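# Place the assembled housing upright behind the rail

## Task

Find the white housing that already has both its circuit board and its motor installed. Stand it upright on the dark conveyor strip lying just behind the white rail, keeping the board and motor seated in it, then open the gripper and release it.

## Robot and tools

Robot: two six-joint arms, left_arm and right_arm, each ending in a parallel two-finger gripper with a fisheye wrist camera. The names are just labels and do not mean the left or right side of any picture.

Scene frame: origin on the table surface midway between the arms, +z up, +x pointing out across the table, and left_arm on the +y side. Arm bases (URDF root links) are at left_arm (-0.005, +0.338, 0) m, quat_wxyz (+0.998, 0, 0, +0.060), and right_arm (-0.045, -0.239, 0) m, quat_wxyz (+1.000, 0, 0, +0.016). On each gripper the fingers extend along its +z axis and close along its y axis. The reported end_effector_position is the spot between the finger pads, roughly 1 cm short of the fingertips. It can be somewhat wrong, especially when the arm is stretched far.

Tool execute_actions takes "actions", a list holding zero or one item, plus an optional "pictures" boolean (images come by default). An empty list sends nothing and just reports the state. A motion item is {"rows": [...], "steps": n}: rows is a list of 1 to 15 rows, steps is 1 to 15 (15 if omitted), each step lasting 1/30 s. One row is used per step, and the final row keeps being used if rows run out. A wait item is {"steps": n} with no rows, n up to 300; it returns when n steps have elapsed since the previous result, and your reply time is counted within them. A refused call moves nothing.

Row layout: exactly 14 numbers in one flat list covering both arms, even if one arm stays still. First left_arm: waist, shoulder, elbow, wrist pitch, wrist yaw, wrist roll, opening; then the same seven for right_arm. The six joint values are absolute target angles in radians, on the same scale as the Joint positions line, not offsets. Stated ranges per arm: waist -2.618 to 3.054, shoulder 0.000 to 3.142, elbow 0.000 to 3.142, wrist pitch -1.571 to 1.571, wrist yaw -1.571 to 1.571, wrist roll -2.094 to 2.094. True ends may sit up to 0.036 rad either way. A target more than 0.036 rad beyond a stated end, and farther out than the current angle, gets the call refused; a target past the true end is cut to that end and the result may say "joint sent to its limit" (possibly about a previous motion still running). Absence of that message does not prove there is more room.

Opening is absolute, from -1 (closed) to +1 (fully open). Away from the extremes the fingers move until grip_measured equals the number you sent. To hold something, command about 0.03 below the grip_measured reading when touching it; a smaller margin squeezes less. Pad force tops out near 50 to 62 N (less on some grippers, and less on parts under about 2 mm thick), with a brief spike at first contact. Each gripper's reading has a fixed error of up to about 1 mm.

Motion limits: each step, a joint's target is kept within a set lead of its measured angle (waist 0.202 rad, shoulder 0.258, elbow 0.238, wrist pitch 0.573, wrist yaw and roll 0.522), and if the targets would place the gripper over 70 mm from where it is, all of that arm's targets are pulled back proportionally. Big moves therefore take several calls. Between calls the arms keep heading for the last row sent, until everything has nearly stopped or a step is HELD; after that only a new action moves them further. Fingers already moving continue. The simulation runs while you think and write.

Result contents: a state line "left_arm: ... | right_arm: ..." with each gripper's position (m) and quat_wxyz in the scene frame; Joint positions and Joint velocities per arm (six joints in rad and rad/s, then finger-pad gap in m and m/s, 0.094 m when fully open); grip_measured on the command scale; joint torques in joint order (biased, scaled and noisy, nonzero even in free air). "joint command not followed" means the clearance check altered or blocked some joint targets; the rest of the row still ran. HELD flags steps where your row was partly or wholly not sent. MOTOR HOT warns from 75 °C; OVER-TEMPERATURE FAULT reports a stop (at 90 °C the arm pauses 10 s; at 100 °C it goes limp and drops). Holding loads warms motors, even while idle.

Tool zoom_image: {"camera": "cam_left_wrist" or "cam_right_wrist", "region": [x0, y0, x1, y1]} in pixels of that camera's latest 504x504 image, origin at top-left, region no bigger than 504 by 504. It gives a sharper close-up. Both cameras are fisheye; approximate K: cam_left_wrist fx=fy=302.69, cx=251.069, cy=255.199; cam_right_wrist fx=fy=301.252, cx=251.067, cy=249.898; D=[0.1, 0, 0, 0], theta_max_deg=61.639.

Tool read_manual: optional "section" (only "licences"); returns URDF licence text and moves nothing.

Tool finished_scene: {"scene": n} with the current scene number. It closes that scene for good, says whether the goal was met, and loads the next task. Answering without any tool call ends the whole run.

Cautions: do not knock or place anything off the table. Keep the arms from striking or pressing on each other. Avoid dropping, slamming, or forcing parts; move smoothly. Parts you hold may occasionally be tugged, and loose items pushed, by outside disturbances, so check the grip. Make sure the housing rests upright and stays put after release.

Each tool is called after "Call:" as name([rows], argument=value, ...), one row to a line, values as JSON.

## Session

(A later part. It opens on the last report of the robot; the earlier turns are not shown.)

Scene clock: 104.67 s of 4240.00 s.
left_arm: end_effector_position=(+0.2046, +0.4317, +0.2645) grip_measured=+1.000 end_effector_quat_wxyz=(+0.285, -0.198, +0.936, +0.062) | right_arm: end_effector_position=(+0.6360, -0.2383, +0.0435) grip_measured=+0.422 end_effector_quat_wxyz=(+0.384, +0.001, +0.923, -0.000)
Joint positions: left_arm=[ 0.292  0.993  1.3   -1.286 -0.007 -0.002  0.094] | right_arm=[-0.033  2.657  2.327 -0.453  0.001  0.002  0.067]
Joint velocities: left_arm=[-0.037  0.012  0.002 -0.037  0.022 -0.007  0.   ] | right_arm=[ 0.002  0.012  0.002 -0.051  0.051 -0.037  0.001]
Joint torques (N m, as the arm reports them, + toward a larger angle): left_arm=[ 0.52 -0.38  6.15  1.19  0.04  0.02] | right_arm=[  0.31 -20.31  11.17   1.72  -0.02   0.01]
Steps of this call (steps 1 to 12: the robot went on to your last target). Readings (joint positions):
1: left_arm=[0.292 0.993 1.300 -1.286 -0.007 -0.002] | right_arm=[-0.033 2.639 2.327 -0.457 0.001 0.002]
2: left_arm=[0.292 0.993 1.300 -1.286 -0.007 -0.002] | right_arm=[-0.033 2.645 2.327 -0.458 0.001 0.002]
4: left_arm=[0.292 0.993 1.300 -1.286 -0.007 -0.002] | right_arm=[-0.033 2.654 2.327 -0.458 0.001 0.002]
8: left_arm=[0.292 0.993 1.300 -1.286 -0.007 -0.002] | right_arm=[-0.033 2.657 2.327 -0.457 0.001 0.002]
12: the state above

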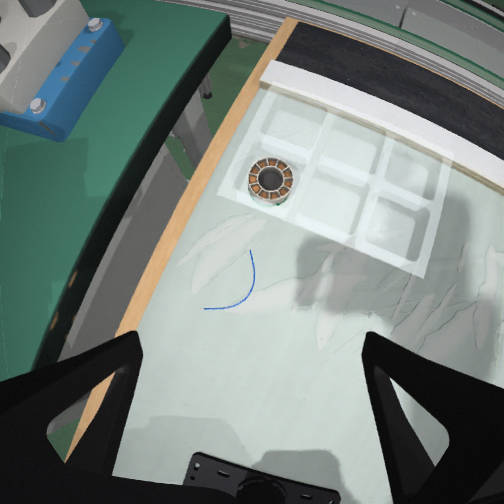

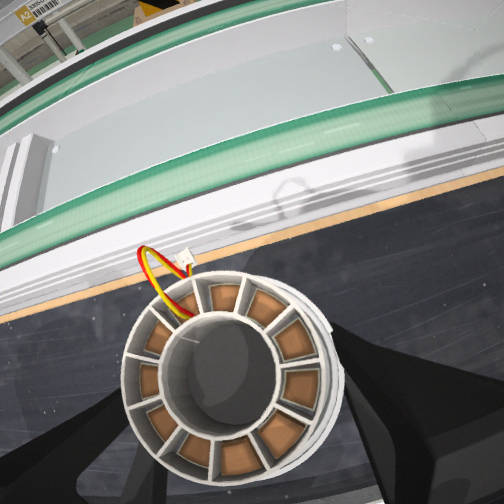

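Call:
execute_actions([
  {"rows":[[0.3,1,1.3,-1.3,0,0,1,-0.03,2.65,2.36,-0.41,0,0,0.405],[0.3,1,1.3,-1.3,0,0,1,-0.03,2.655,2.36,-0.4,0,0,0.405],[0.3,1,1.3,-1.3,0,0,1,-0.03,2.66,2.36,-0.4,0,0,0.405],[0.3,1,1.3,-1.3,0,0,1,-0.03,2.664,2.36,-0.39,0,0,0.405],[0.3,1,1.3,-1.3,0,0,1,-0.03,2.668,2.36,-0.39,0,0,0.405],[0.3,1,1.3,-1.3,0,0,1,-0.03,2.671,2.36,-0.38,0,0,0.405],[0.3,1,1.3,-1.3,0,0,1,-0.03,2.674,2.36,-0.38,0,0,0.405],[0.3,1,1.3,-1.3,0,0,1,-0.03,2.677,2.36,-0.375,0,0,0.405],[0.3,1,1.3,-1.3,0,0,1,-0.03,2.68,2.36,-0.375,0,0,0.405],[0.3,1,1.3,-1.3,0,0,1,-0.03,2.683,2.36,-0.375,0,0,0.405],[0.3,1,1.3,-1.3,0,0,1,-0.03,2.686,2.36,-0.375,0,0,0.405],[0.3,1,1.3,-1.3,0,0,1,-0.03,2.689,2.36,-0.375,0,0,0.405],[0.3,1,1.3,-1.3,0,0,1,-0.03,2.692,2.36,-0.375,0,0,0.405],[0.3,1,1.3,-1.3,0,0,1,-0.03,2.695,2.36,-0.375,0,0,0.405]]},
], pictures=false)

Call:
execute_actions([
  {"steps":12},
])

Scene clock: 112.77 s of 4240.00 s.
left_arm: end_effector_position=(+0.2046, +0.4317, +0.2645) grip_measured=+1.000 end_effector_quat_wxyz=(+0.285, -0.198, +0.936, +0.062) | right_arm: end_effector_position=(+0.6400, -0.2383, +0.0242) grip_measured=+0.422 end_effector_quat_wxyz=(+0.385, +0.001, +0.923, -0.000)
Joint positions: left_arm=[ 0.292  0.993  1.3   -1.286 -0.007 -0.002  0.094] | right_arm=[-0.033  2.698  2.327 -0.411  0.001  0.002  0.067]
Joint velocities: left_arm=[-0.002 -0.022  0.017  0.007 -0.037  0.066  0.   ] | right_arm=[-0.007  0.11   0.017 -0.037 -0.066  0.037 -0.   ]
Joint torques (N m, as the arm reports them, + toward a larger angle): left_arm=[ 0.66 -0.49  6.05  1.21  0.04  0.04] | right_arm=[  0.31 -19.59  10.84   1.78  -0.02   0.02]
Steps of this call (steps 1 to 30: the robot went on to your last target; steps 31 to 90: nothing new was sent; then 4.60 s passed at rest; steps 91 to 105: all 15 steps of this action). Readings (joint positions):
91: left_arm=[0.292 0.993 1.300 -1.286 -0.007 -0.002] | right_arm=[-0.033 2.657 2.327 -0.452 0.001 0.002]
92: left_arm=[0.292 0.993 1.300 -1.286 -0.007 -0.002] | right_arm=[-0.033 2.657 2.327 -0.450 0.001 0.002]
94: left_arm=[0.292 0.993 1.300 -1.286 -0.007 -0.002] | right_arm=[-0.033 2.658 2.327 -0.443 0.001 0.002]
98: left_arm=[0.292 0.993 1.300 -1.286 -0.007 -0.002] | right_arm=[-0.033 2.668 2.327 -0.421 0.001 0.002]
105: the state above

Scene clock: 113.17 s of 4240.00 s.
left_arm: end_effector_position=(+0.2046, +0.4317, +0.2645) grip_measured=+1.000 end_effector_quat_wxyz=(+0.285, -0.198, +0.936, +0.062) | right_arm: end_effector_position=(+0.6403, -0.2383, +0.0210) grip_measured=+0.422 end_effector_quat_wxyz=(+0.384, +0.001, +0.923, -0.000)
Joint positions: left_arm=[ 0.292  0.993  1.3   -1.286 -0.007 -0.002  0.094] | right_arm=[-0.033  2.704  2.327 -0.405  0.001  0.002  0.067]
Joint velocities: left_arm=[-0.012  0.002 -0.042  0.007  0.066 -0.037  0.   ] | right_arm=[-0.007 -0.002 -0.017  0.022 -0.022  0.051 -0.   ]
Joint torques (N m, as the arm reports them, + toward a larger angle): left_arm=[ 0.63 -0.6   6.09  1.18  0.07 -0.02] | right_arm=[  0.29 -19.61  11.14   1.72  -0.02   0.02]
Steps of this call (steps 1 to 12: the robot went on to your last target). Readings (joint positions):
1: left_arm=[0.292 0.993 1.300 -1.286 -0.007 -0.002] | right_arm=[-0.033 2.701 2.327 -0.411 0.001 0.002]
2: left_arm=[0.292 0.993 1.300 -1.286 -0.007 -0.002] | right_arm=[-0.033 2.704 2.327 -0.410 0.001 0.002]
4: left_arm=[0.292 0.993 1.300 -1.286 -0.007 -0.002] | right_arm=[-0.033 2.704 2.327 -0.406 0.001 0.002]
8: left_arm=[0.292 0.993 1.300 -1.286 -0.007 -0.002] | right_arm=[-0.033 2.704 2.327 -0.406 0.001 0.002]
12: the state above

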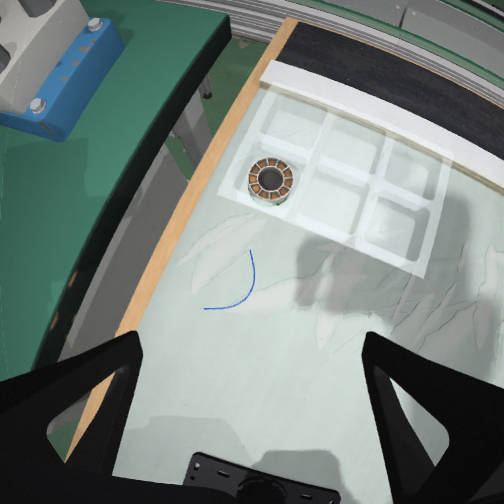

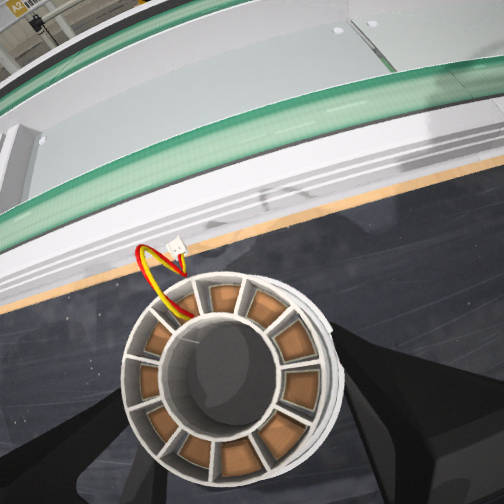

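Appears to be in contact.

Call:
execute_actions([
  {"rows":[[0.3,1,1.3,-1.3,0,0,1,-0.03,2.705,2.36,-0.375,0,0,0.405]],"steps":8},
], pictures=false)

Call:
execute_actions([
  {"rows":[[0.3,1,1.3,-1.3,0,0,1,-0.03,2.7,2.36,-0.375,0,0,1]],"steps":10},
], pictures=false)

Call:
execute_actions([
  {"rows":[[0.3,1,1.3,-1.3,0,0,1,-0.03,2.65,2.36,-0.42,0,0,1],[0.3,1,1.3,-1.3,0,0,1,-0.03,2.62,2.36,-0.46,0,0,1],[0.3,1,1.3,-1.3,0,0,1,-0.03,2.59,2.36,-0.5,0,0,1],[0.3,1,1.3,-1.3,0,0,1,-0.03,2.56,2.36,-0.54,0,0,1],[0.3,1,1.3,-1.3,0,0,1,-0.03,2.53,2.36,-0.58,0,0,1],[0.3,1,1.3,-1.3,0,0,1,-0.03,2.5,2.36,-0.6,0,0,1]]},
])

Scene clock: 120.67 s of 4240.00 s.
left_arm: end_effector_position=(+0.2046, +0.4317, +0.2645) grip_measured=+1.000 end_effector_quat_wxyz=(+0.285, -0.198, +0.936, +0.062) | right_arm: end_effector_position=(+0.6403, -0.2383, +0.0210) grip_measured=+0.422 end_effector_quat_wxyz=(+0.384, +0.001, +0.923, -0.000)
Joint positions: left_arm=[ 0.292  0.993  1.3   -1.286 -0.007 -0.002  0.094] | right_arm=[-0.033  2.704  2.327 -0.405  0.001  0.002  0.067]
Joint velocities: left_arm=[-0.027 -0.002 -0.017 -0.051 -0.037  0.007  0.   ] | right_arm=[ 0.022 -0.017 -0.012  0.051  0.007  0.007 -0.   ]
Joint torques (N m, as the arm reports them, + toward a larger angle): left_arm=[ 0.51 -0.48  6.21  1.17  0.04  0.04] | right_arm=[  0.32 -18.64  11.14   1.7   -0.02   0.01]
Steps of this call (steps 1 to 15: the robot went on to your last target; steps 16 to 90: nothing new was sent; then 4.23 s passed at rest; steps 91 to 98: all 8 steps of this action). Readings (joint positions):
91: left_arm=[0.292 0.993 1.300 -1.286 -0.007 -0.002] | right_arm=[-0.033 2.704 2.327 -0.405 0.001 0.002]
92: left_arm=[0.292 0.993 1.300 -1.286 -0.007 -0.002] | right_arm=[-0.033 2.704 2.327 -0.405 0.001 0.002]
94: left_arm=[0.292 0.993 1.300 -1.286 -0.007 -0.002] | right_arm=[-0.033 2.704 2.327 -0.405 0.001 0.002]
98: the state above

Scene clock: 121.00 s of 4240.00 s.
left_arm: end_effector_position=(+0.2046, +0.4317, +0.2645) grip_measured=+1.000 end_effector_quat_wxyz=(+0.285, -0.198, +0.936, +0.062) | right_arm: end_effector_position=(+0.6454, -0.2383, +0.0279) grip_measured=+1.000 end_effector_quat_wxyz=(+0.397, +0.001, +0.918, -0.000)
Joint positions: left_arm=[ 0.292  0.993  1.3   -1.286 -0.007 -0.002  0.094] | right_arm=[-0.033  2.704  2.335 -0.384  0.001  0.002  0.094]
Joint velocities: left_arm=[-0.017  0.002  0.012  0.081 -0.022 -0.037  0.   ] | right_arm=[ 0.002  0.002 -0.007  0.022 -0.051  0.022  0.   ]
Joint torques (N m, as the arm reports them, + toward a larger angle): left_arm=[ 0.62 -0.46  6.07  1.2   0.06  0.03] | right_arm=[  0.32 -19.17  10.46   1.54  -0.02   0.02]
Steps of this call (steps 1 to 10: all 10 steps of this action). Readings (joint positions):
1: left_arm=[0.292 0.993 1.300 -1.286 -0.007 -0.002] | right_arm=[-0.033 2.704 2.327 -0.405 0.001 0.002]
2: left_arm=[0.292 0.993 1.300 -1.286 -0.007 -0.002] | right_arm=[-0.033 2.704 2.327 -0.402 0.001 0.002]
4: left_arm=[0.292 0.993 1.300 -1.286 -0.007 -0.002] | right_arm=[-0.033 2.704 2.330 -0.396 0.001 0.002]
8: left_arm=[0.292 0.993 1.300 -1.286 -0.007 -0.002] | right_arm=[-0.033 2.704 2.334 -0.387 0.001 0.002]
10: the state above

Scene clock: 121.50 s of 4240.00 s.
left_arm: end_effector_position=(+0.2046, +0.4317, +0.2645) grip_measured=+1.000 end_effector_quat_wxyz=(+0.285, -0.198, +0.936, +0.062) | right_arm: end_effector_position=(+0.6273, -0.2383, +0.1441) grip_measured=+1.000 end_effector_quat_wxyz=(+0.424, +0.001, +0.906, -0.000)
Joint positions: left_arm=[ 0.292  0.993  1.3   -1.286 -0.007 -0.002  0.094] | right_arm=[-0.033  2.494  2.354 -0.556  0.001  0.002  0.094]
Joint velocities: left_arm=[ 0.002 -0.012  0.002  0.051 -0.037  0.037  0.   ] | right_arm=[-0.002 -0.032 -0.002 -0.022  0.022  0.022  0.   ]
Joint torques (N m, as the arm reports them, + toward a larger angle): left_arm=[ 0.65 -0.34  6.12  1.21  0.06  0.03] | right_arm=[  0.31 -16.99   8.61   1.1   -0.02   0.02]
Steps of this call (steps 1 to 15: all 15 steps of this action). Readings (joint positions):
1: left_arm=[0.292 0.993 1.300 -1.286 -0.007 -0.002] | right_arm=[-0.033 2.702 2.335 -0.387 0.001 0.002]
2: left_arm=[0.292 0.993 1.300 -1.286 -0.007 -0.002] | right_arm=[-0.033 2.697 2.335 -0.398 0.001 0.002]
4: left_arm=[0.292 0.993 1.300 -1.286 -0.007 -0.002] | right_arm=[-0.033 2.675 2.335 -0.447 0.001 0.002]
8: left_arm=[0.292 0.993 1.300 -1.286 -0.007 -0.002] | right_arm=[-0.033 2.588 2.335 -0.534 0.001 0.002]
15: the state above

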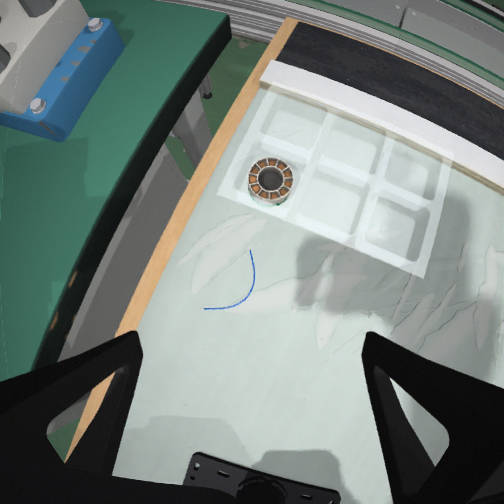

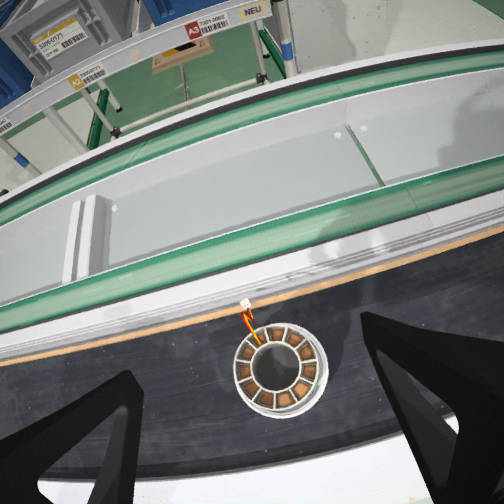

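Call:
finished_scene(scene=1)

The scene is finished: the task was done.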